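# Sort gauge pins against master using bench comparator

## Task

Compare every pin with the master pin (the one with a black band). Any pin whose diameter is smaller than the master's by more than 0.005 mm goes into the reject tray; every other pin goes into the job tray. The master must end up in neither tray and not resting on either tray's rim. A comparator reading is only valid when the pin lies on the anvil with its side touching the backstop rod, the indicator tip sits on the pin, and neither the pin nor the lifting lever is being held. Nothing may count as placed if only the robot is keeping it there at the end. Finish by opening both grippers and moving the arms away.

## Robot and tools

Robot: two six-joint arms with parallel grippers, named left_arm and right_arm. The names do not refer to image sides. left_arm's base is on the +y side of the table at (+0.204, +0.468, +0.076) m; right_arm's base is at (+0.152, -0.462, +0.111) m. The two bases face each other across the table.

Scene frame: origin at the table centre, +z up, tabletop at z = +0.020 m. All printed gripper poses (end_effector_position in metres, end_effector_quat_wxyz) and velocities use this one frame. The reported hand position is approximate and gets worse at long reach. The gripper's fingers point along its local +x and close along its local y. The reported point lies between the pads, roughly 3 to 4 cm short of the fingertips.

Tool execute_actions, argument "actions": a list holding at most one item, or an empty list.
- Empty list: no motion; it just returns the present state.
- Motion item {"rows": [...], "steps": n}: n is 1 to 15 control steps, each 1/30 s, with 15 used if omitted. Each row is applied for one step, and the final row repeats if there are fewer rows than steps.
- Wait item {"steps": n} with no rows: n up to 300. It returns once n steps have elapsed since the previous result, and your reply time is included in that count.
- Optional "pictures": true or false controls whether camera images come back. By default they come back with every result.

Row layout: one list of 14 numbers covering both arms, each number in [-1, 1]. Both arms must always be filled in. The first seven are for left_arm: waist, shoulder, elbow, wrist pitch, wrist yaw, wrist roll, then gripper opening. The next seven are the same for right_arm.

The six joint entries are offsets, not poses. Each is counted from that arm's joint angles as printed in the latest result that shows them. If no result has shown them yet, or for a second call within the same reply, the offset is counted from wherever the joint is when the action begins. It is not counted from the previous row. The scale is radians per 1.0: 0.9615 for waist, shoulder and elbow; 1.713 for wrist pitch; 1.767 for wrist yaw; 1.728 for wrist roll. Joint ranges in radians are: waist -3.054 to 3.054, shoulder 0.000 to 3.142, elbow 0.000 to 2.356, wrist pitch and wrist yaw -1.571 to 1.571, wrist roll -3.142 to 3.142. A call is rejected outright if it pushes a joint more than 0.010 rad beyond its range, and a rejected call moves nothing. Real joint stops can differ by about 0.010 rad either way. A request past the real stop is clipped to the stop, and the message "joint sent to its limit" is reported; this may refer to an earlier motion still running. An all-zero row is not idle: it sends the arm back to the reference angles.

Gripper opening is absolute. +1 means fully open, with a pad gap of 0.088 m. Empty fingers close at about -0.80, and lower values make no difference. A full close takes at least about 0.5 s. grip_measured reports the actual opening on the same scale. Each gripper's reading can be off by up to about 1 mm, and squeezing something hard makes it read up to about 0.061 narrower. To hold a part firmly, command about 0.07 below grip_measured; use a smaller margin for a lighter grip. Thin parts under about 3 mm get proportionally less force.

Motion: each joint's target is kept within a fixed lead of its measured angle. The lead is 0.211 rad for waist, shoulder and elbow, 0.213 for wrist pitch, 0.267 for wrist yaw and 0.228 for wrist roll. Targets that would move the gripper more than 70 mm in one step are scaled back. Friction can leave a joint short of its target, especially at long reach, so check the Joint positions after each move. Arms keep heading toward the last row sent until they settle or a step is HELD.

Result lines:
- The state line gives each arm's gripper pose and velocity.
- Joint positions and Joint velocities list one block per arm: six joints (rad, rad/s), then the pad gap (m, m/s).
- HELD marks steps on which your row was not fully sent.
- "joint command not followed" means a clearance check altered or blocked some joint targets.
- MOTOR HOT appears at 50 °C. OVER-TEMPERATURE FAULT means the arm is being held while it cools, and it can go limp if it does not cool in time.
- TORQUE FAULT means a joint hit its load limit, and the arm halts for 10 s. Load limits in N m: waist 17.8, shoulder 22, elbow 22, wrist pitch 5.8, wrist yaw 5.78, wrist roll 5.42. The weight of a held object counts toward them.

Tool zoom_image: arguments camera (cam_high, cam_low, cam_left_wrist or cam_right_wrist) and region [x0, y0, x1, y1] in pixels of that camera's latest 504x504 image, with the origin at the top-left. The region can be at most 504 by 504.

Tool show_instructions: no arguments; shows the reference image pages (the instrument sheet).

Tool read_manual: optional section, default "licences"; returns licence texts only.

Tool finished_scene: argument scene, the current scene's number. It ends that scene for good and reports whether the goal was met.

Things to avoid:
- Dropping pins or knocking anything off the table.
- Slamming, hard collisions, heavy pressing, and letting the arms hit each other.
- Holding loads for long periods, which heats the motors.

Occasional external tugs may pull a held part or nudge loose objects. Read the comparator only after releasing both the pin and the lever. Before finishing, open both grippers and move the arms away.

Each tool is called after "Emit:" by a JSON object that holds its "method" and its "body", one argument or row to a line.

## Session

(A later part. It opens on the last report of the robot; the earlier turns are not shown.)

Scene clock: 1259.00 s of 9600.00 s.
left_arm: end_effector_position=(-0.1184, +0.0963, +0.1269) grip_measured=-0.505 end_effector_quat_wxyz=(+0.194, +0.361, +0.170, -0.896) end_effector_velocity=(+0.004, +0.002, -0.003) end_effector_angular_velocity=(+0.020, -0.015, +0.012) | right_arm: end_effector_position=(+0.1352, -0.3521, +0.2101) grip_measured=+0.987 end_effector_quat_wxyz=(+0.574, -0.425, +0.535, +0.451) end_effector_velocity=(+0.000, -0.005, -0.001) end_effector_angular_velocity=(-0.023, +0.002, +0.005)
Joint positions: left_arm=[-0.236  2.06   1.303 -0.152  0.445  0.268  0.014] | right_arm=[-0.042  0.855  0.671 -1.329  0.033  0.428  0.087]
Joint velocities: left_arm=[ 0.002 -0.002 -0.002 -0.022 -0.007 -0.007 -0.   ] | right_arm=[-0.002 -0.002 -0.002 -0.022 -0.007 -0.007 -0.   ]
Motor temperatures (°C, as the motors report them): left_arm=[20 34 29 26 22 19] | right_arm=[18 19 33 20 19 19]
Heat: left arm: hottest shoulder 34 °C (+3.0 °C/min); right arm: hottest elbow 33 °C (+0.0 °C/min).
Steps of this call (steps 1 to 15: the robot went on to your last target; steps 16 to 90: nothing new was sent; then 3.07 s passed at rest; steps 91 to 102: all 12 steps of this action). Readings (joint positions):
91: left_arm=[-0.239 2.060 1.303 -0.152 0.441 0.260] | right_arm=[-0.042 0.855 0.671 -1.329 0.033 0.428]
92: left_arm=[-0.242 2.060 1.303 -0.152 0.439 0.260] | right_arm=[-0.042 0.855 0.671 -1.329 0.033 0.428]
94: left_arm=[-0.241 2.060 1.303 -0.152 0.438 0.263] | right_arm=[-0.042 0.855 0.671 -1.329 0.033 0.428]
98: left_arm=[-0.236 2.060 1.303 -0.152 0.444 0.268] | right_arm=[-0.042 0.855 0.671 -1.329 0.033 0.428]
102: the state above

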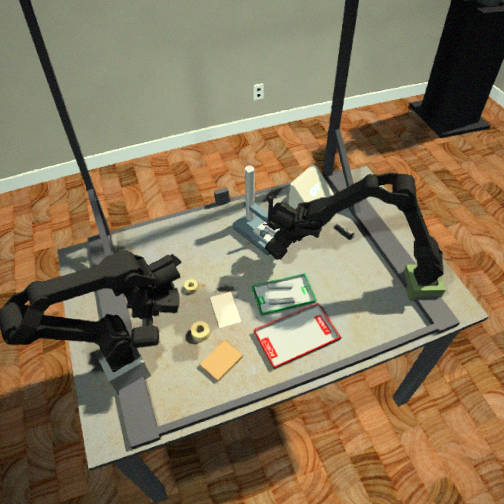

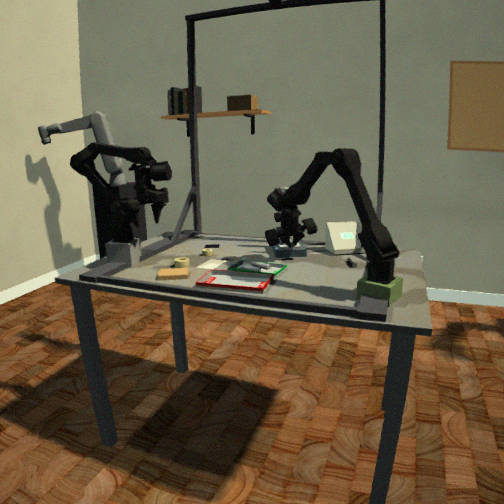

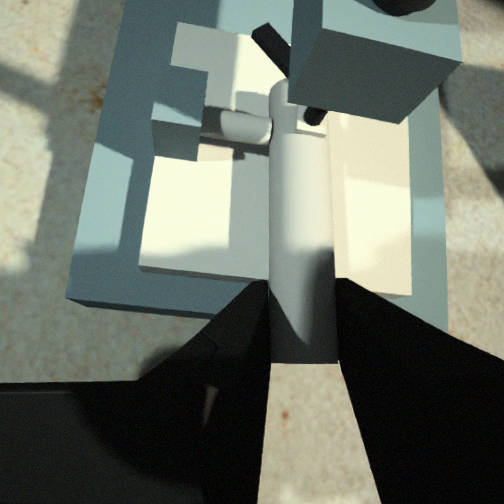

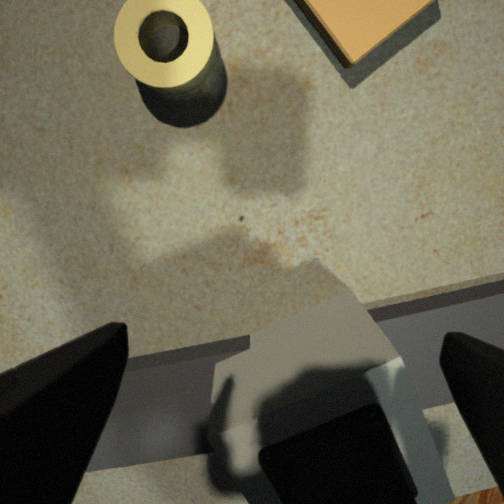

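Emit:
{"method": "execute_actions", "body": {
  "actions": [
    {"rows":[[0.03,0,0,0,0.015,0,-0.66,0,0,0,0,0,0,1],[0.03,0,0,0,0.015,0,-0.66,0,0,0,0,0,0,1],[0.05,0,0,0,0.03,0,-0.66,0,0,0,0,0,0,1],[0.05,0,0,0,0.03,0,-0.66,0,0,0,0,0,0,1],[0.07,0,0,0,0.04,0,-0.66,0,0,0,0,0,0,1]],"steps":12}
  ]
}}

Scene clock: 1263.30 s of 9600.00 s.
left_arm: end_effector_position=(-0.1139, +0.0958, +0.1314) grip_measured=-0.505 end_effector_quat_wxyz=(+0.172, +0.341, +0.189, -0.905) end_effector_velocity=(+0.003, -0.000, +0.002) end_effector_angular_velocity=(+0.010, +0.005, +0.008) | right_arm: end_effector_position=(+0.1352, -0.3521, +0.2101) grip_measured=+0.987 end_effector_quat_wxyz=(+0.574, -0.425, +0.535, +0.451) end_effector_velocity=(+0.001, +0.001, +0.000) end_effector_angular_velocity=(+0.014, -0.004, -0.010)
Joint positions: left_arm=[-0.204  2.06   1.303 -0.155  0.533  0.27   0.014] | right_arm=[-0.042  0.855  0.671 -1.329  0.033  0.428  0.087]
Joint velocities: left_arm=[ 0.007 -0.007 -0.002 -0.007  0.007 -0.007 -0.   ] | right_arm=[-0.002 -0.007 -0.002  0.007  0.007  0.007 -0.   ]
Motor temperatures (°C, as the motors report them): left_arm=[20 34 29 26 22 19] | right_arm=[18 19 33 20 19 19]
Heat: left arm: hottest shoulder 34 °C (+4.1 °C/min); right arm: hottest elbow 33 °C (+0.0 °C/min).
Steps of this call (steps 1 to 15: the robot went on to your last target; steps 16 to 90: nothing new was sent; then 0.90 s passed at rest; steps 91 to 102: all 12 steps of this action). Readings (joint positions):
91: left_arm=[-0.236 2.060 1.303 -0.152 0.452 0.269] | right_arm=[-0.042 0.855 0.671 -1.329 0.033 0.428]
92: left_arm=[-0.236 2.060 1.303 -0.152 0.455 0.269] | right_arm=[-0.042 0.855 0.671 -1.329 0.033 0.428]
94: left_arm=[-0.226 2.060 1.303 -0.154 0.479 0.269] | right_arm=[-0.042 0.855 0.671 -1.329 0.033 0.428]
98: left_arm=[-0.205 2.060 1.303 -0.155 0.527 0.270] | right_arm=[-0.042 0.855 0.671 -1.329 0.033 0.428]
102: the state above

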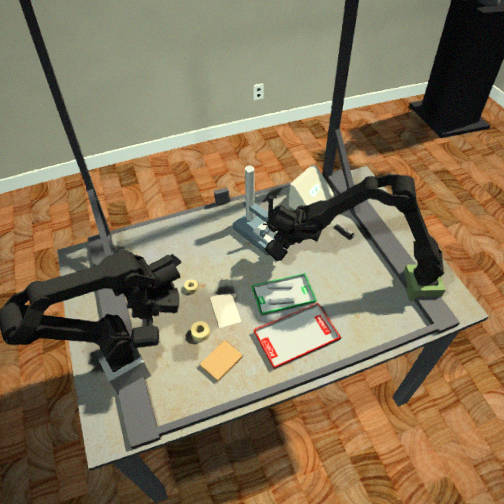

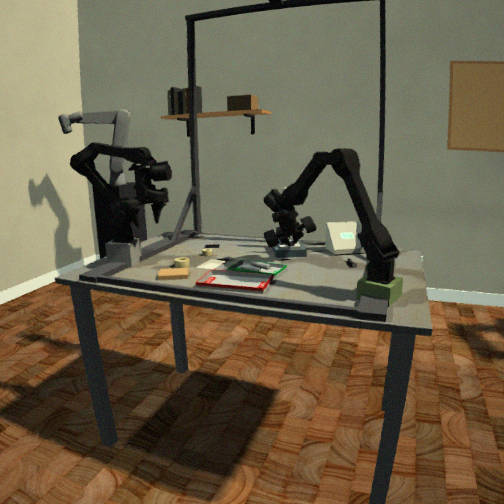

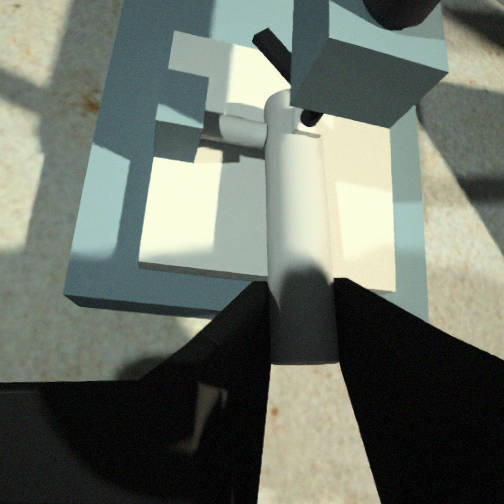

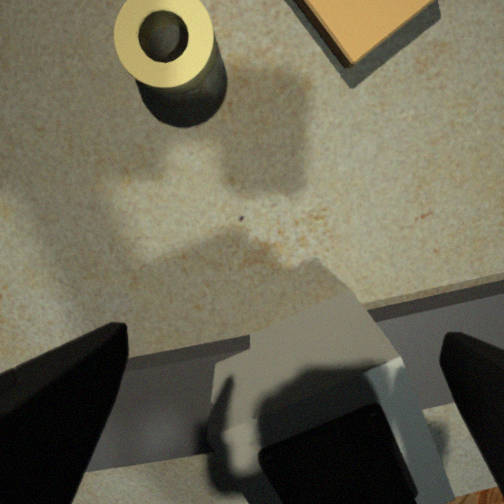

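Emit:
{"method": "execute_actions", "body": {
  "actions": [
    {"rows":[[0,0,0,0,-0.03,0,-0.66,0,0,0,0,0,0,1],[-0.01,0.005,0,0,-0.055,0,-0.66,0,0,0,0,0,0,1],[-0.015,0.01,0,0,-0.06,0,-0.66,0,0,0,0,0,0,1]],"steps":12}
  ]
}}

Scene clock: 1267.97 s of 9600.00 s.
left_arm: end_effector_position=(-0.1169, +0.0977, +0.1266) grip_measured=-0.505 end_effector_quat_wxyz=(+0.188, +0.360, +0.175, -0.897) end_effector_velocity=(+0.002, +0.003, -0.004) end_effector_angular_velocity=(+0.024, -0.022, +0.022) | right_arm: end_effector_position=(+0.1352, -0.3521, +0.2101) grip_measured=+0.987 end_effector_quat_wxyz=(+0.574, -0.425, +0.535, +0.451) end_effector_velocity=(-0.004, +0.005, +0.001) end_effector_angular_velocity=(+0.017, +0.026, -0.008)
Joint positions: left_arm=[-0.229  2.06   1.303 -0.162  0.464  0.273  0.014] | right_arm=[-0.042  0.855  0.671 -1.329  0.033  0.428  0.087]
Joint velocities: left_arm=[-0.007 -0.002 -0.002 -0.022 -0.022 -0.022 -0.   ] | right_arm=[-0.002  0.002  0.002  0.022 -0.022  0.007 -0.   ]
Motor temperatures (°C, as the motors report them): left_arm=[20 35 29 26 22 19] | right_arm=[18 19 33 20 19 19]
Heat: left arm: hottest shoulder 35 °C (+5.0 °C/min); right arm: hottest elbow 33 °C (+0.0 °C/min).
Steps of this call (steps 1 to 15: the robot went on to your last target; steps 16 to 90: nothing new was sent; then 1.27 s passed at rest; steps 91 to 102: all 12 steps of this action). Readings (joint positions):
91: left_arm=[-0.205 2.060 1.303 -0.155 0.531 0.270] | right_arm=[-0.042 0.855 0.671 -1.329 0.033 0.428]
92: left_arm=[-0.210 2.060 1.303 -0.157 0.516 0.271] | right_arm=[-0.042 0.855 0.671 -1.329 0.033 0.428]
94: left_arm=[-0.224 2.060 1.303 -0.161 0.481 0.272] | right_arm=[-0.042 0.855 0.671 -1.329 0.033 0.428]
98: left_arm=[-0.228 2.060 1.303 -0.162 0.467 0.272] | right_arm=[-0.042 0.855 0.671 -1.329 0.033 0.428]
102: the state above

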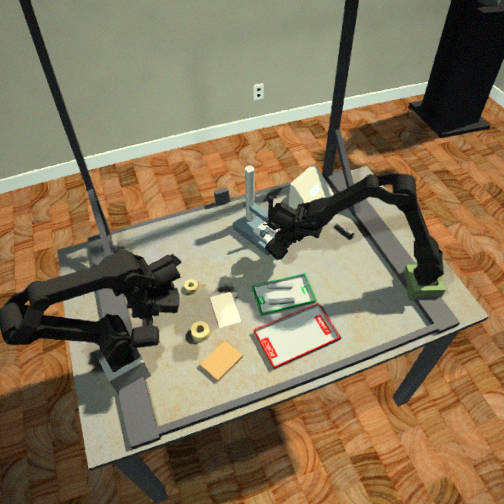

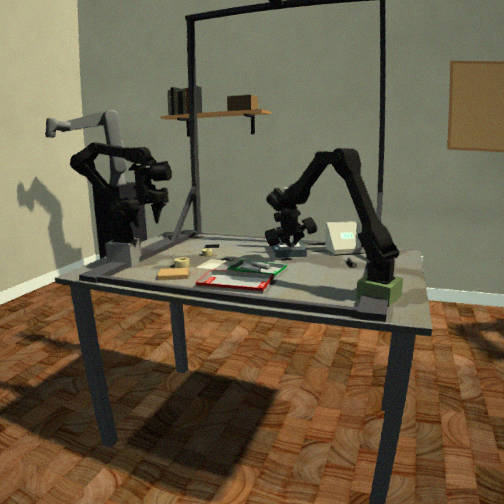

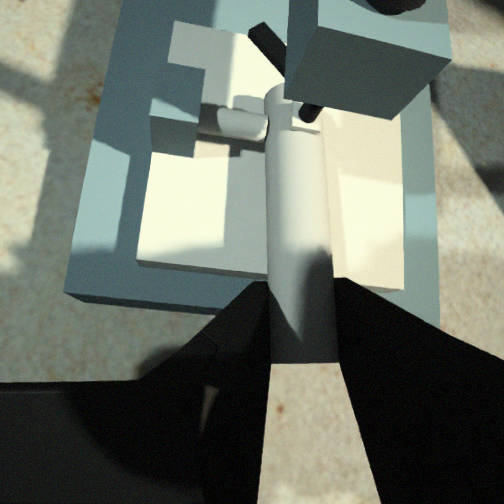

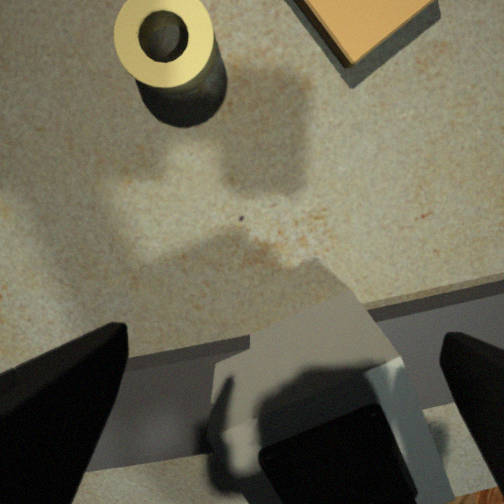

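Good. Release, retreat, swing.

Emit:
{"method": "execute_actions", "body": {
  "actions": [
    {"rows":[[0.02,0,0,0,0,0,-0.56,0,0,0,0,0,0,1],[0.02,0,0,0,0,0,-0.5,0,0,0,0,0,0,1],[0.02,0,0,0,0,0,-0.46,0,0,0,0,0,0,1],[0.01,0,0,0,0,0,-0.42,0,0,0,0,0,0,1],[0,0,0,0,0,0,-0.37,0,0,0,0,0,0,1],[0,0,0,0,0,0,-0.32,0,0,0,0,0,0,1],[0,0,0,0,0,0,-0.26,0,0,0,0,0,0,1],[0,0,0,0,0,0,-0.2,0,0,0,0,0,0,1],[0,0,0,0,0,0,-0.15,0,0,0,0,0,0,1],[0,0,0,0,0,0,-0.1,0,0,0,0,0,0,1]],"steps":15}
  ],
  "pictures": false
}}

Emit:
{"method": "execute_actions", "body": {
  "actions": [
    {"rows":[[0,-0.03,-0.02,0,0,0,-0.1,0,0,0,0,0,0,1],[0,-0.07,-0.05,0,0,0,-0.1,0,0,0,0,0,0,1],[0,-0.12,-0.09,0,0,0,-0.1,0,0,0,0,0,0,1],[0,-0.17,-0.13,0,0,0,-0.1,0,0,0,0,0,0,1],[0,-0.22,-0.17,0,0,0,-0.1,0,0,0,0,0,0,1],[0,-0.28,-0.19,0,0,0,-0.1,0,0,0,0,0,0,1],[0,-0.35,-0.19,0,0,0,-0.1,0,0,0,0,0,0,1],[0,-0.44,-0.19,-0.03,0,0,-0.1,0,0,0,0,0,0,1],[0,-0.535,-0.195,-0.08,0,0,-0.1,0,0,0,0,0,0,1]],"steps":15}
  ],
  "pictures": false
}}

Emit:
{"method": "execute_actions", "body": {
  "actions": [
    {"rows":[[-0.2,0,0,-0.01,-0.08,-0.05,0,0,0,0,0,0,0,1],[-0.4,0,0,-0.02,-0.16,-0.1,0,0,0,0,0,0,0,1],[-0.565,0,0,-0.03,-0.24,-0.155,0,0,0,0,0,0,0,1]],"steps":15}
  ]
}}

Scene clock: 1277.17 s of 9600.00 s.
left_arm: end_effector_position=(-0.1167, +0.0977, +0.1267) grip_measured=-0.118 end_effector_quat_wxyz=(+0.187, +0.359, +0.176, -0.897) end_effector_velocity=(+0.001, -0.002, +0.000) end_effector_angular_velocity=(-0.001, -0.006, +0.026) | right_arm: end_effector_position=(+0.1352, -0.3521, +0.2101) grip_measured=+0.987 end_effector_quat_wxyz=(+0.574, -0.425, +0.535, +0.451) end_effector_velocity=(+0.002, +0.001, -0.000) end_effector_angular_velocity=(+0.009, -0.005, -0.015)
Joint positions: left_arm=[-0.228  2.06   1.303 -0.163  0.467  0.273  0.033] | right_arm=[-0.042  0.855  0.671 -1.329  0.033  0.428  0.087]
Joint velocities: left_arm=[-0.002 -0.002 -0.002  0.007 -0.022 -0.022  0.009] | right_arm=[-0.007 -0.002 -0.002  0.007  0.007  0.007 -0.   ]
Motor temperatures (°C, as the motors report them): left_arm=[20 35 29 26 22 19] | right_arm=[18 19 33 20 19 19]
Heat: left arm: hottest shoulder 35 °C (+5.0 °C/min); right arm: hottest elbow 33 °C (+0.0 °C/min).
Steps of this call (steps 1 to 15: the robot went on to your last target; steps 16 to 90: nothing new was sent; then 5.70 s passed at rest; steps 91 to 105: all 15 steps of this action). Readings (joint positions):
91: left_arm=[-0.229 2.060 1.303 -0.163 0.464 0.273] | right_arm=[-0.042 0.855 0.671 -1.329 0.033 0.428]
92: left_arm=[-0.229 2.060 1.303 -0.163 0.467 0.273] | right_arm=[-0.042 0.855 0.671 -1.329 0.033 0.428]
94: left_arm=[-0.228 2.060 1.303 -0.163 0.471 0.273] | right_arm=[-0.042 0.855 0.671 -1.329 0.033 0.428]
98: left_arm=[-0.228 2.060 1.303 -0.163 0.467 0.273] | right_arm=[-0.042 0.855 0.671 -1.329 0.033 0.428]
105: the state above

Scene clock: 1277.67 s of 9600.00 s.
left_arm: end_effector_position=(-0.0790, +0.1558, +0.2773) grip_measured=-0.102 end_effector_quat_wxyz=(+0.210, +0.278, +0.096, -0.932) end_effector_velocity=(+0.025, +0.042, +0.059) end_effector_angular_velocity=(-0.024, +0.016, +0.002) | right_arm: end_effector_position=(+0.1352, -0.3521, +0.2101) grip_measured=+0.987 end_effector_quat_wxyz=(+0.574, -0.425, +0.535, +0.451) end_effector_velocity=(+0.000, -0.005, -0.001) end_effector_angular_velocity=(-0.023, +0.002, +0.005)
Joint positions: left_arm=[-0.228  1.532  1.135 -0.28   0.467  0.273  0.034] | right_arm=[-0.042  0.855  0.671 -1.329  0.033  0.428  0.087]
Joint velocities: left_arm=[-0.007 -0.232 -0.002 -0.198 -0.007 -0.007 -0.   ] | right_arm=[-0.002 -0.002 -0.002 -0.022 -0.007 -0.007 -0.001]
Motor temperatures (°C, as the motors report them): left_arm=[20 35 29 26 22 19] | right_arm=[18 19 33 20 19 19]
Heat: left arm: hottest shoulder 35 °C (+5.0 °C/min); right arm: hottest elbow 33 °C (+0.0 °C/min).
Steps of this call (steps 1 to 15: all 15 steps of this action). Readings (joint positions):
1: left_arm=[-0.228 2.058 1.301 -0.163 0.467 0.273] | right_arm=[-0.042 0.855 0.671 -1.329 0.033 0.428]
2: left_arm=[-0.228 2.049 1.294 -0.162 0.467 0.273] | right_arm=[-0.042 0.855 0.671 -1.329 0.033 0.428]
4: left_arm=[-0.228 2.000 1.247 -0.162 0.467 0.273] | right_arm=[-0.042 0.855 0.671 -1.329 0.033 0.428]
8: left_arm=[-0.228 1.817 1.143 -0.182 0.467 0.273] | right_arm=[-0.042 0.855 0.671 -1.329 0.033 0.428]
15: the state above

Scene clock: 1278.17 s of 9600.00 s.
left_arm: end_effector_position=(-0.1787, +0.2909, +0.2578) grip_measured=-0.003 end_effector_quat_wxyz=(+0.184, +0.346, +0.083, -0.916) end_effector_velocity=(+0.007, -0.004, -0.004) end_effector_angular_velocity=(+0.013, -0.020, +0.054) | right_arm: end_effector_position=(+0.1352, -0.3521, +0.2101) grip_measured=+0.987 end_effector_quat_wxyz=(+0.574, -0.425, +0.535, +0.451) end_effector_velocity=(-0.003, -0.003, -0.001) end_effector_angular_velocity=(-0.012, +0.019, +0.021)
Joint positions: left_arm=[-0.772  1.535  1.136 -0.33   0.051  0.011  0.039] | right_arm=[-0.042  0.855  0.671 -1.329  0.033  0.428  0.087]
Joint velocities: left_arm=[ 0.002 -0.007 -0.007 -0.022 -0.037 -0.037  0.   ] | right_arm=[-0.002 -0.002 -0.002 -0.007 -0.022 -0.022 -0.   ]
Motor temperatures (°C, as the motors report them): left_arm=[20 35 29 26 22 19] | right_arm=[18 19 33 20 19 19]
Heat: left arm: hottest shoulder 35 °C (+5.0 °C/min); right arm: hottest elbow 33 °C (+0.0 °C/min).
Steps of this call (steps 1 to 15: all 15 steps of this action). Readings (joint positions):
1: left_arm=[-0.249 1.527 1.136 -0.287 0.421 0.252] | right_arm=[-0.042 0.855 0.671 -1.329 0.033 0.428]
2: left_arm=[-0.299 1.527 1.136 -0.293 0.350 0.209] | right_arm=[-0.042 0.855 0.671 -1.329 0.033 0.428]
4: left_arm=[-0.428 1.533 1.136 -0.317 0.198 0.100] | right_arm=[-0.042 0.855 0.671 -1.329 0.033 0.428]
8: left_arm=[-0.677 1.535 1.136 -0.322 0.086 0.030] | right_arm=[-0.042 0.855 0.671 -1.329 0.033 0.428]
15: the state above

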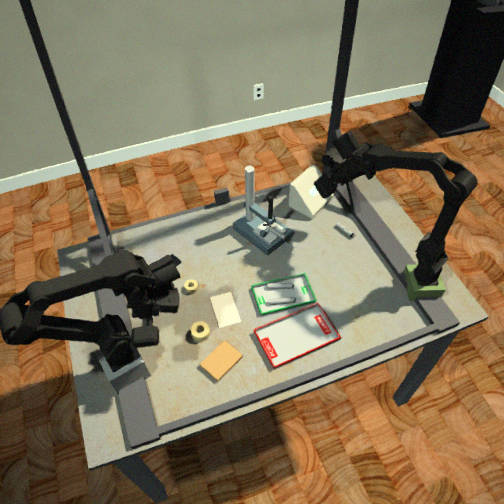

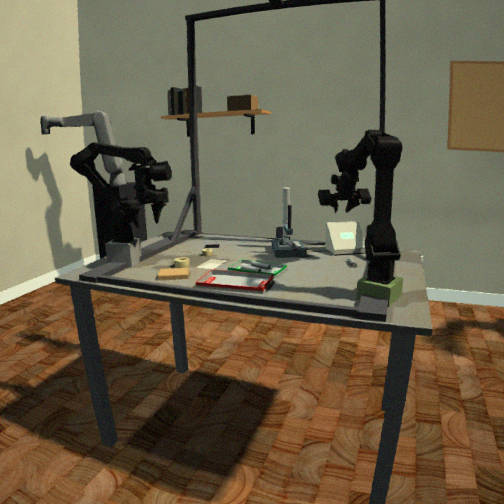

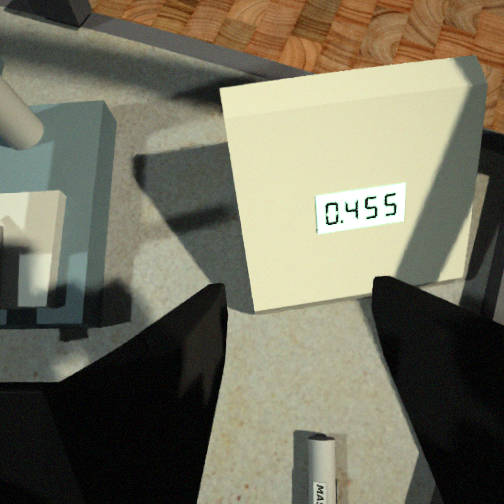

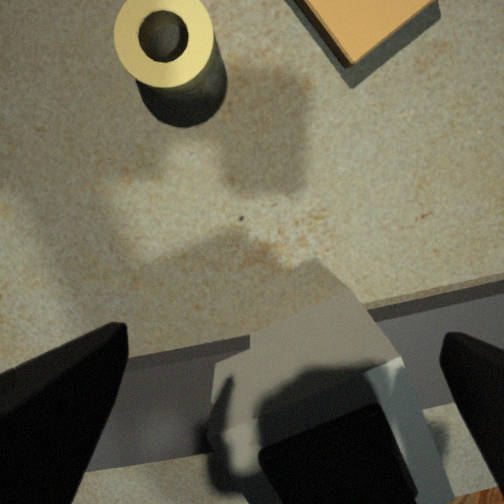

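Emit:
{"method": "zoom_image", "body": {
  "camera": "cam_high",
  "region": [220,160,370,330]
}}

Region (220, 160, 370, 330) of cam_high's 504x504 image, scaled by 2.965, with more detail than that image has; it fills the left 445 columns of this view, and the rest is white.

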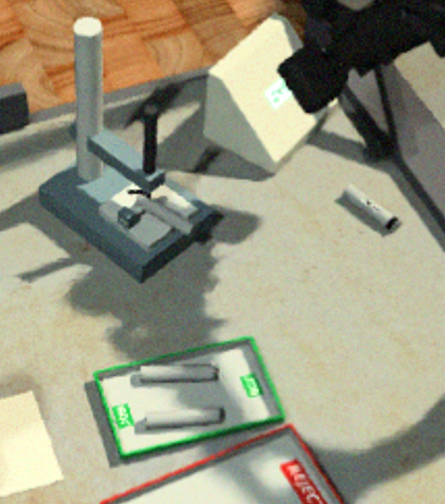

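Emit:
{"method": "execute_actions", "body": {
  "actions": [
    {"rows":[[0.2,0,0,0.01,0.08,0.05,-0.05,0,0,0,0,0,0,1],[0.4,0,0,0.02,0.16,0.1,-0.1,0,0,0,0,0,0,1],[0.57,0,0,0.035,0.24,0.155,-0.1,0,0,0,0,0,0,1]],"steps":15}
  ],
  "pictures": false
}}

Emit:
{"method": "execute_actions", "body": {
  "actions": [
    {"rows":[[0,0.08,0,0.02,0,0,-0.1,0,0,0,0,0,0,1],[0,0.16,0,0.04,0,0,-0.1,0,0,0,0,0,0,1],[0,0.25,0,0.055,0,0,-0.1,0,0,0,0,0,0,1],[0,0.33,0,0.07,0,0,-0.1,0,0,0,0,0,0,1]],"steps":15}
  ],
  "pictures": false
}}

Emit:
{"method": "execute_actions", "body": {
  "actions": [
    {"rows":[[0,0.03,0.03,0,0,0,-0.1,0,0,0,0,0,0,1],[0,0.07,0.06,0,0,0,-0.1,0,0,0,0,0,0,1],[0,0.11,0.09,0,0,0,-0.1,0,0,0,0,0,0,1],[0,0.155,0.12,0,0,0,-0.1,0,0,0,0,0,0,1]],"steps":15}
  ]
}}

Scene clock: 1289.67 s of 9600.00 s.
left_arm: end_effector_position=(-0.0783, +0.1533, +0.2772) grip_measured=-0.097 end_effector_quat_wxyz=(+0.213, +0.276, +0.095, -0.932) end_effector_velocity=(-0.003, +0.006, -0.000) end_effector_angular_velocity=(+0.008, +0.005, -0.029) | right_arm: end_effector_position=(+0.1352, -0.3521, +0.2101) grip_measured=+0.987 end_effector_quat_wxyz=(+0.574, -0.425, +0.535, +0.451) end_effector_velocity=(+0.001, -0.002, -0.000) end_effector_angular_velocity=(-0.006, -0.009, +0.009)
Joint positions: left_arm=[-0.224  1.535  1.136 -0.272  0.467  0.273  0.034] | right_arm=[-0.042  0.855  0.671 -1.329  0.033  0.428  0.087]
Joint velocities: left_arm=[-0.007 -0.002 -0.002 -0.007  0.022  0.007 -0.   ] | right_arm=[ 0.002 -0.002 -0.002 -0.007  0.007 -0.007  0.   ]
Motor temperatures (°C, as the motors report them): left_arm=[19 34 30 26 21 19] | right_arm=[18 19 33 20 19 19]
Heat: left arm: hottest shoulder 34 °C (+4.1 °C/min); right arm: hottest elbow 33 °C (+0.0 °C/min).
Steps of this call (steps 1 to 15: the robot went on to your last target; steps 16 to 90: nothing new was sent; then 8.00 s passed at rest; steps 91 to 105: all 15 steps of this action). Readings (joint positions):
91: left_arm=[-0.752 1.535 1.136 -0.330 0.093 0.028] | right_arm=[-0.042 0.855 0.671 -1.329 0.033 0.428]
92: left_arm=[-0.704 1.535 1.136 -0.323 0.165 0.071] | right_arm=[-0.042 0.855 0.671 -1.329 0.033 0.428]
94: left_arm=[-0.576 1.535 1.136 -0.294 0.315 0.181] | right_arm=[-0.042 0.855 0.671 -1.329 0.033 0.428]
98: left_arm=[-0.327 1.535 1.136 -0.275 0.431 0.253] | right_arm=[-0.042 0.855 0.671 -1.329 0.033 0.428]
105: the state above

Scene clock: 1290.17 s of 9600.00 s.
left_arm: end_effector_position=(-0.0942, +0.1289, +0.1614) grip_measured=-0.098 end_effector_quat_wxyz=(+0.193, +0.343, +0.162, -0.905) end_effector_velocity=(-0.004, -0.006, +0.018) end_effector_angular_velocity=(-0.023, +0.023, +0.017) | right_arm: end_effector_position=(+0.1352, -0.3521, +0.2101) grip_measured=+0.987 end_effector_quat_wxyz=(+0.574, -0.425, +0.535, +0.451) end_effector_velocity=(+0.001, +0.004, -0.000) end_effector_angular_velocity=(+0.023, -0.004, +0.019)
Joint positions: left_arm=[-0.224  1.853  1.133 -0.153  0.468  0.273  0.034] | right_arm=[-0.042  0.855  0.671 -1.329  0.033  0.428  0.087]
Joint velocities: left_arm=[-0.002 -0.022  0.027 -0.007 -0.007 -0.022 -0.   ] | right_arm=[-0.002 -0.002 -0.002  0.022  0.007 -0.022  0.   ]
Motor temperatures (°C, as the motors report them): left_arm=[19 34 30 26 21 19] | right_arm=[18 19 33 20 19 19]
Heat: left arm: hottest shoulder 34 °C (+4.0 °C/min); right arm: hottest elbow 33 °C (+0.0 °C/min).
Steps of this call (steps 1 to 15: all 15 steps of this action). Readings (joint positions):
1: left_arm=[-0.224 1.546 1.136 -0.268 0.468 0.273] | right_arm=[-0.042 0.855 0.671 -1.329 0.033 0.428]
2: left_arm=[-0.224 1.569 1.137 -0.247 0.468 0.273] | right_arm=[-0.042 0.855 0.671 -1.329 0.033 0.428]
4: left_arm=[-0.224 1.649 1.152 -0.197 0.468 0.273] | right_arm=[-0.042 0.855 0.671 -1.329 0.033 0.428]
8: left_arm=[-0.224 1.820 1.143 -0.172 0.468 0.273] | right_arm=[-0.042 0.855 0.671 -1.329 0.033 0.428]
15: the state above

Scene clock: 1290.67 s of 9600.00 s.
left_arm: end_effector_position=(-0.1077, +0.1078, +0.1357) grip_measured=-0.098 end_effector_quat_wxyz=(+0.189, +0.355, +0.174, -0.899) end_effector_velocity=(-0.005, -0.012, +0.016) end_effector_angular_velocity=(-0.023, +0.022, +0.022) | right_arm: end_effector_position=(+0.1352, -0.3521, +0.2101) grip_measured=+0.987 end_effector_quat_wxyz=(+0.574, -0.425, +0.535, +0.451) end_effector_velocity=(+0.001, -0.006, -0.002) end_effector_angular_velocity=(-0.028, +0.002, -0.014)
Joint positions: left_arm=[-0.224  1.995  1.238 -0.153  0.468  0.273  0.034] | right_arm=[-0.042  0.855  0.671 -1.329  0.033  0.428  0.087]
Joint velocities: left_arm=[ 0.002 -0.002  0.046 -0.007 -0.007 -0.022 -0.   ] | right_arm=[-0.007 -0.002 -0.007 -0.022 -0.007  0.007 -0.   ]
Motor temperatures (°C, as the motors report them): left_arm=[19 34 30 26 21 19] | right_arm=[18 19 33 20 19 19]
Heat: left arm: hottest shoulder 34 °C (+4.0 °C/min); right arm: hottest elbow 33 °C (+0.0 °C/min).
Steps of this call (steps 1 to 15: all 15 steps of this action). Readings (joint positions):
1: left_arm=[-0.224 1.854 1.137 -0.153 0.468 0.273] | right_arm=[-0.042 0.855 0.671 -1.329 0.033 0.428]
2: left_arm=[-0.224 1.865 1.146 -0.154 0.468 0.273] | right_arm=[-0.042 0.855 0.671 -1.329 0.033 0.428]
4: left_arm=[-0.224 1.912 1.189 -0.154 0.468 0.273] | right_arm=[-0.042 0.855 0.671 -1.329 0.033 0.428]
8: left_arm=[-0.224 1.983 1.232 -0.151 0.468 0.273] | right_arm=[-0.042 0.855 0.671 -1.329 0.033 0.428]
15: the state above

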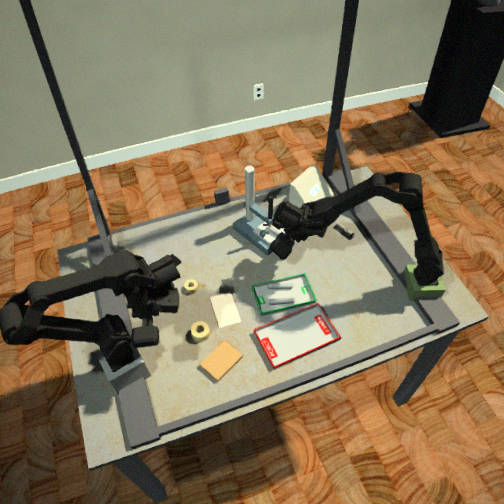

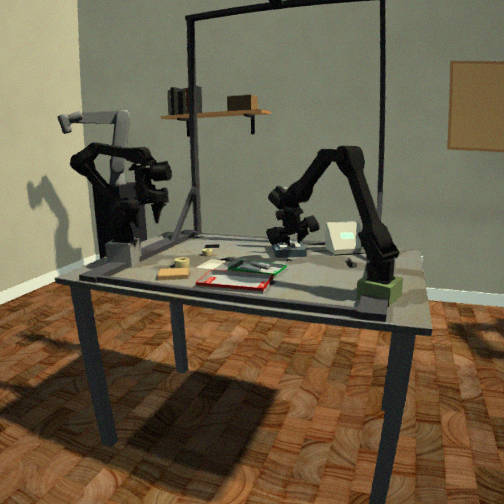

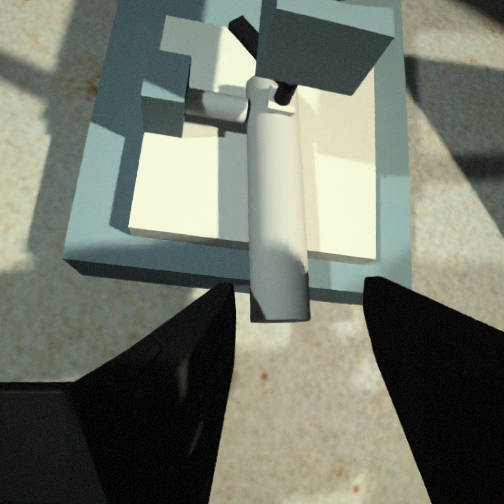

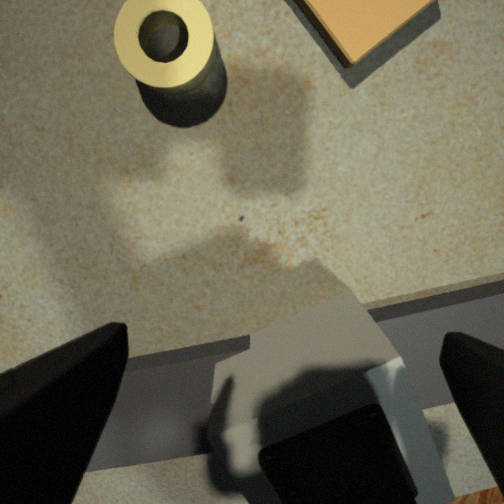

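Emit:
{"method": "execute_actions", "body": {
  "actions": [
    {"rows":[[0.012,0.02,0.02,0,0,0,-0.1,0,0,0,0,0,0,1],[0.012,0.045,0.045,0,0,0,-0.1,0,0,0,0,0,0,1],[0.012,0.072,0.066,-0.006,0,0,-0.1,0,0,0,0,0,0,1]],"steps":12}
  ]
}}

Scene clock: 1293.17 s of 9600.00 s.
left_arm: end_effector_position=(-0.1100, +0.0960, +0.1255) grip_measured=-0.098 end_effector_quat_wxyz=(+0.192, +0.359, +0.180, -0.895) end_effector_velocity=(-0.005, -0.000, +0.006) end_effector_angular_velocity=(+0.007, +0.016, +0.004) | right_arm: end_effector_position=(+0.1352, -0.3521, +0.2101) grip_measured=+0.987 end_effector_quat_wxyz=(+0.574, -0.425, +0.535, +0.451) end_effector_velocity=(-0.003, +0.000, -0.000) end_effector_angular_velocity=(+0.003, +0.023, -0.008)
Joint positions: left_arm=[-0.215  2.054  1.29  -0.161  0.468  0.273  0.034] | right_arm=[-0.042  0.855  0.671 -1.329  0.033  0.428  0.087]
Joint velocities: left_arm=[-0.007 -0.002  0.017 -0.007  0.007 -0.022 -0.   ] | right_arm=[-0.002 -0.002 -0.002  0.007 -0.022  0.007 -0.   ]
Motor temperatures (°C, as the motors report them): left_arm=[19 34 30 26 21 19] | right_arm=[18 19 33 20 19 19]
Heat: left arm: hottest shoulder 34 °C (+4.0 °C/min); right arm: hottest elbow 33 °C (+0.0 °C/min).
Steps of this call (steps 1 to 15: the robot went on to your last target; steps 16 to 63: nothing new was sent; steps 64 to 75: all 12 steps of this action). Readings (joint positions):
64: left_arm=[-0.223 1.996 1.241 -0.153 0.468 0.273] | right_arm=[-0.042 0.855 0.671 -1.329 0.033 0.428]
65: left_arm=[-0.222 2.002 1.248 -0.154 0.468 0.273] | right_arm=[-0.042 0.855 0.671 -1.329 0.033 0.428]
67: left_arm=[-0.218 2.026 1.275 -0.155 0.468 0.273] | right_arm=[-0.042 0.855 0.671 -1.329 0.033 0.428]
71: left_arm=[-0.215 2.050 1.289 -0.161 0.468 0.273] | right_arm=[-0.042 0.855 0.671 -1.329 0.033 0.428]
75: the state above

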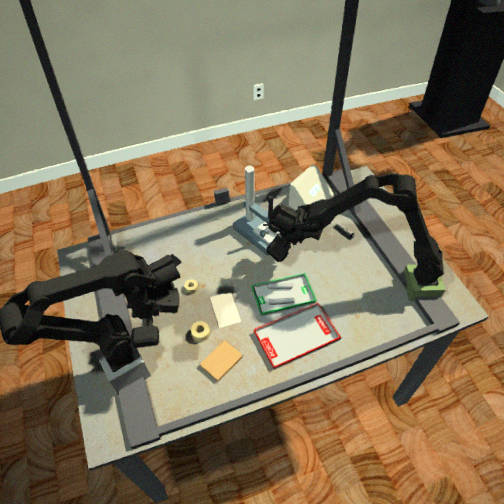

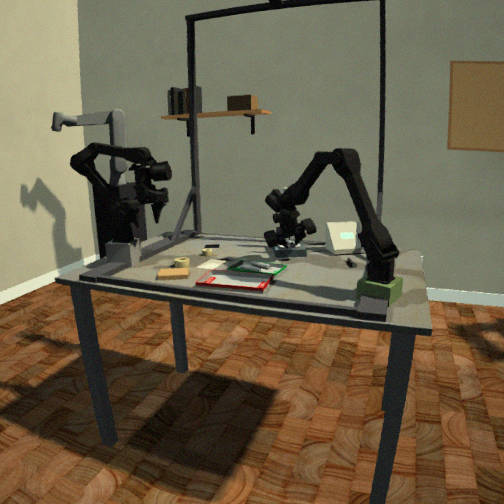

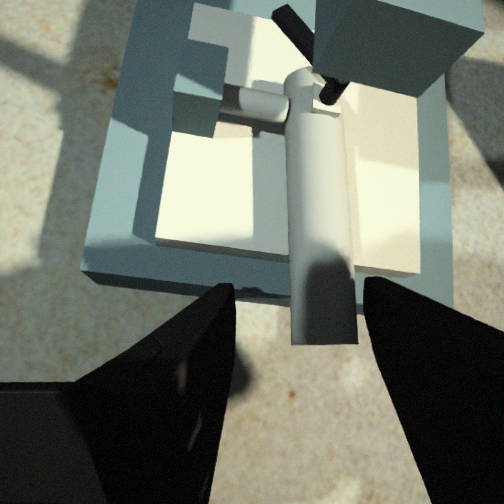

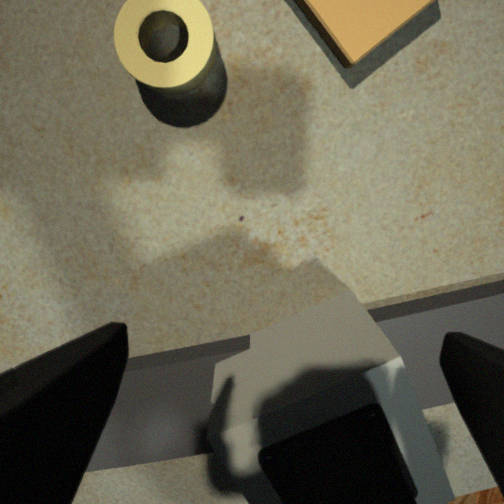

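Emit:
{"method": "execute_actions", "body": {
  "actions": [
    {"rows":[[-0.018,0.004,0.01,0,0,0,-0.1,0,0,0,0,0,0,1],[-0.018,0.012,0.02,0,0,0,-0.1,0,0,0,0,0,0,1]],"steps":10}
  ]
}}

Scene clock: 1296.43 s of 9600.00 s.
left_arm: end_effector_position=(-0.1172, +0.0985, +0.1287) grip_measured=-0.098 end_effector_quat_wxyz=(+0.186, +0.358, +0.175, -0.898) end_effector_velocity=(+0.002, +0.000, -0.004) end_effector_angular_velocity=(+0.006, -0.020, +0.016) | right_arm: end_effector_position=(+0.1352, -0.3521, +0.2101) grip_measured=+0.987 end_effector_quat_wxyz=(+0.574, -0.425, +0.535, +0.451) end_effector_velocity=(-0.003, -0.003, -0.001) end_effector_angular_velocity=(-0.012, +0.020, +0.006)
Joint positions: left_arm=[-0.23   2.054  1.3   -0.161  0.468  0.273  0.034] | right_arm=[-0.042  0.855  0.671 -1.329  0.033  0.428  0.087]
Joint velocities: left_arm=[-0.002  0.002 -0.002 -0.007 -0.022 -0.007 -0.   ] | right_arm=[-0.002 -0.002 -0.002 -0.007 -0.022 -0.007  0.   ]
Motor temperatures (°C, as the motors report them): left_arm=[19 34 30 26 21 19] | right_arm=[18 19 33 20 19 19]
Heat: left arm: hottest shoulder 34 °C (+3.0 °C/min); right arm: hottest elbow 33 °C (+0.0 °C/min).
Steps of this call (steps 1 to 15: the robot went on to your last target; steps 16 to 88: nothing new was sent; steps 89 to 98: all 10 steps of this action). Readings (joint positions):
89: left_arm=[-0.215 2.054 1.293 -0.161 0.468 0.273] | right_arm=[-0.042 0.855 0.671 -1.329 0.033 0.428]
90: left_arm=[-0.218 2.054 1.294 -0.161 0.468 0.273] | right_arm=[-0.042 0.855 0.671 -1.329 0.033 0.428]
92: left_arm=[-0.224 2.054 1.296 -0.161 0.468 0.273] | right_arm=[-0.042 0.855 0.671 -1.329 0.033 0.428]
96: left_arm=[-0.230 2.054 1.300 -0.161 0.468 0.273] | right_arm=[-0.042 0.855 0.671 -1.329 0.033 0.428]
98: the state above

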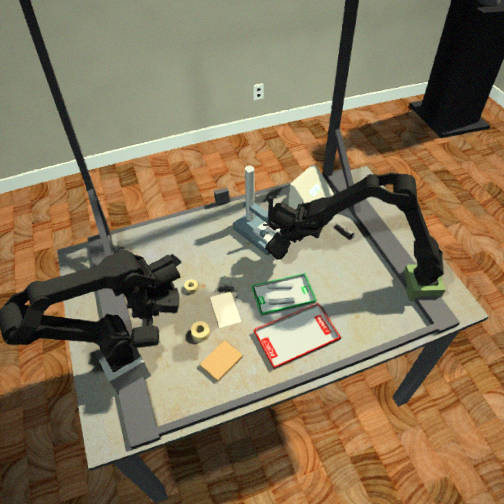

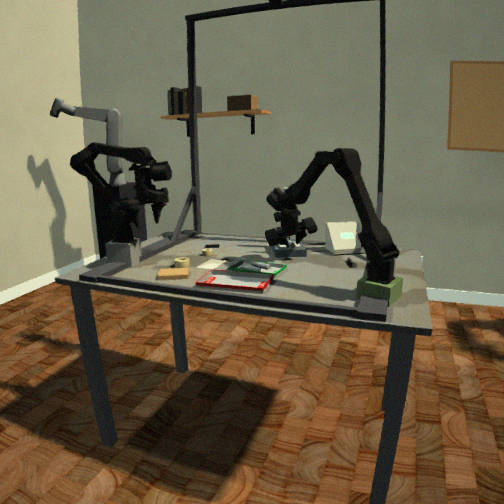

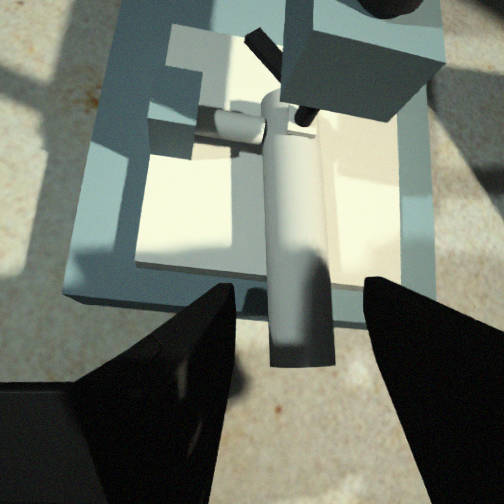

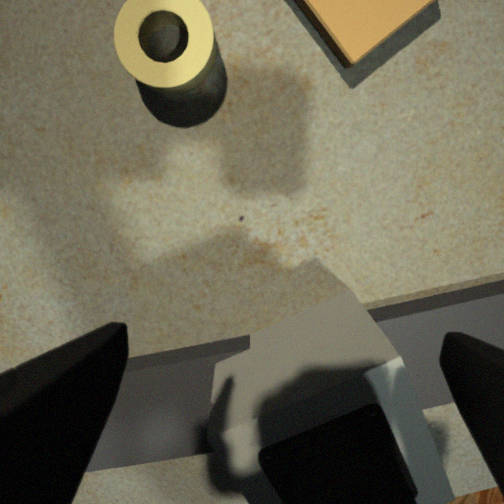

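Good. Lower 2 mm and close, slide out.

Emit:
{"method": "execute_actions", "body": {
  "actions": [
    {"rows":[[0,0.01,0,0,0,0,-0.2,0,0,0,0,0,0,1],[0,0.012,0,0,0,0,-0.3,0,0,0,0,0,0,1],[0,0.012,0,0,0,0,-0.38,0,0,0,0,0,0,1],[0,0.012,0,0,0,0,-0.44,0,0,0,0,0,0,1],[0,0.012,0,0,0,0,-0.49,0,0,0,0,0,0,1],[0,0.012,0,0,0,0,-0.54,0,0,0,0,0,0,1],[0,0.012,0,0,0,0,-0.59,0,0,0,0,0,0,1],[0,0.012,0,0,0,0,-0.63,0,0,0,0,0,0,1]],"steps":15}
  ],
  "pictures": false
}}

Emit:
{"method": "execute_actions", "body": {
  "actions": [
    {"rows":[[-0.02,0,0,0,0,0,-0.63,0,0,0,0,0,0,1],[-0.04,0,0,0,0,0,-0.63,0,0,0,0,0,0,1],[-0.06,0,0,0,0,0,-0.63,0,0,0,0,0,0,1],[-0.08,0,0,0,0,0,-0.63,0,0,0,0,0,0,1],[-0.095,0,0,0,0,0,-0.63,0,0,0,0,0,0,1]],"steps":12}
  ]
}}

Scene clock: 1303.17 s of 9600.00 s.
left_arm: end_effector_position=(-0.1172, +0.0986, +0.1286) grip_measured=-0.522 end_effector_quat_wxyz=(+0.186, +0.358, +0.175, -0.898) end_effector_velocity=(+0.003, +0.002, -0.004) end_effector_angular_velocity=(+0.024, -0.022, +0.026) | right_arm: end_effector_position=(+0.1352, -0.3521, +0.2101) grip_measured=+0.987 end_effector_quat_wxyz=(+0.574, -0.425, +0.535, +0.451) end_effector_velocity=(-0.000, -0.003, -0.002) end_effector_angular_velocity=(-0.014, +0.003, +0.020)
Joint positions: left_arm=[-0.23   2.054  1.3   -0.162  0.468  0.273  0.013] | right_arm=[-0.042  0.855  0.671 -1.329  0.033  0.428  0.087]
Joint velocities: left_arm=[-0.002 -0.002 -0.002 -0.022 -0.022 -0.022  0.   ] | right_arm=[-0.002 -0.002 -0.007 -0.007 -0.007 -0.022 -0.   ]
Motor temperatures (°C, as the motors report them): left_arm=[19 34 30 26 21 19] | right_arm=[18 19 33 20 19 19]
Heat: left arm: hottest shoulder 34 °C (+2.0 °C/min); right arm: hottest elbow 33 °C (+0.0 °C/min).
Steps of this call (steps 1 to 15: the robot went on to your last target; steps 16 to 90: nothing new was sent; then 3.23 s passed at rest; steps 91 to 105: all 15 steps of this action). Readings (joint positions):
91: left_arm=[-0.230 2.054 1.300 -0.161 0.468 0.273] | right_arm=[-0.042 0.855 0.671 -1.329 0.033 0.428]
92: left_arm=[-0.230 2.054 1.300 -0.161 0.468 0.273] | right_arm=[-0.042 0.855 0.671 -1.329 0.033 0.428]
94: left_arm=[-0.230 2.054 1.300 -0.161 0.468 0.273] | right_arm=[-0.042 0.855 0.671 -1.329 0.033 0.428]
98: left_arm=[-0.230 2.054 1.300 -0.161 0.468 0.273] | right_arm=[-0.042 0.855 0.671 -1.329 0.033 0.428]
105: the state above

Scene clock: 1303.57 s of 9600.00 s.
left_arm: end_effector_position=(-0.1502, +0.1300, +0.1284) grip_measured=-0.522 end_effector_quat_wxyz=(+0.145, +0.367, +0.157, -0.905) end_effector_velocity=(-0.002, +0.001, +0.002) end_effector_angular_velocity=(+0.003, +0.010, -0.002) | right_arm: end_effector_position=(+0.1352, -0.3521, +0.2101) grip_measured=+0.987 end_effector_quat_wxyz=(+0.574, -0.425, +0.535, +0.451) end_effector_velocity=(+0.001, +0.000, -0.002) end_effector_angular_velocity=(-0.001, -0.008, +0.004)
Joint positions: left_arm=[-0.324  2.054  1.3   -0.162  0.464  0.273  0.013] | right_arm=[-0.042  0.855  0.671 -1.329  0.033  0.428  0.087]
Joint velocities: left_arm=[-0.002 -0.002 -0.002  0.007  0.007 -0.007  0.   ] | right_arm=[-0.002  0.002 -0.007  0.007  0.007 -0.007  0.   ]
Motor temperatures (°C, as the motors report them): left_arm=[19 34 30 26 21 19] | right_arm=[18 19 33 20 19 19]
Heat: left arm: hottest shoulder 34 °C (+2.0 °C/min); right arm: hottest elbow 33 °C (+0.0 °C/min).
Steps of this call (steps 1 to 12: all 12 steps of this action). Readings (joint positions):
1: left_arm=[-0.231 2.054 1.300 -0.162 0.468 0.273] | right_arm=[-0.042 0.855 0.671 -1.329 0.033 0.428]
2: left_arm=[-0.233 2.054 1.300 -0.162 0.466 0.273] | right_arm=[-0.042 0.855 0.671 -1.329 0.033 0.428]
4: left_arm=[-0.249 2.054 1.300 -0.162 0.461 0.273] | right_arm=[-0.042 0.855 0.671 -1.329 0.033 0.428]
8: left_arm=[-0.308 2.054 1.300 -0.162 0.463 0.273] | right_arm=[-0.042 0.855 0.671 -1.329 0.033 0.428]
12: the state above

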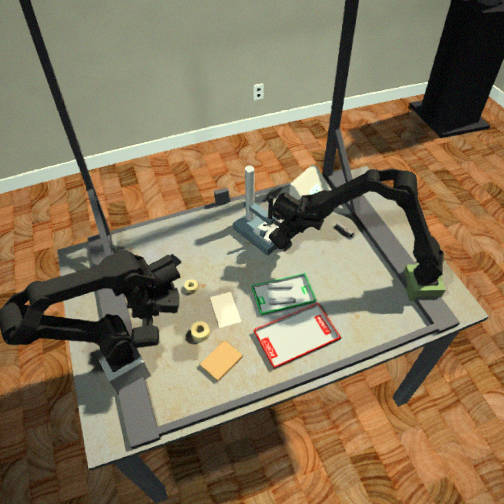

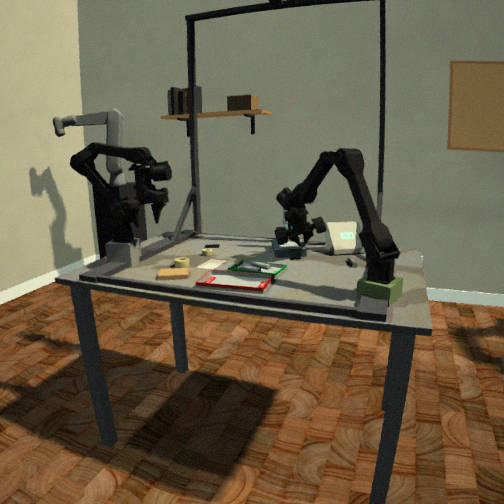

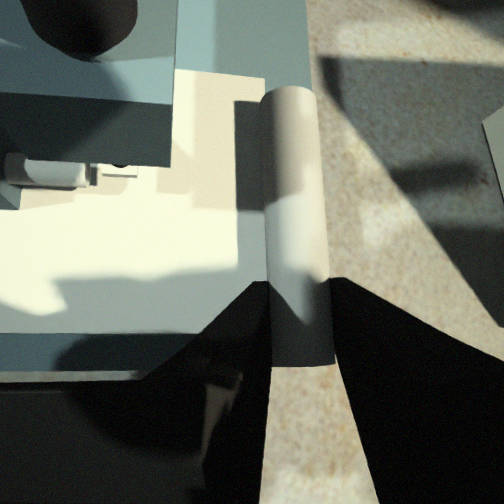

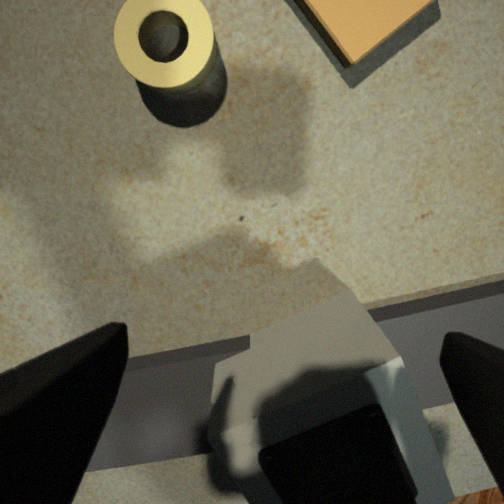

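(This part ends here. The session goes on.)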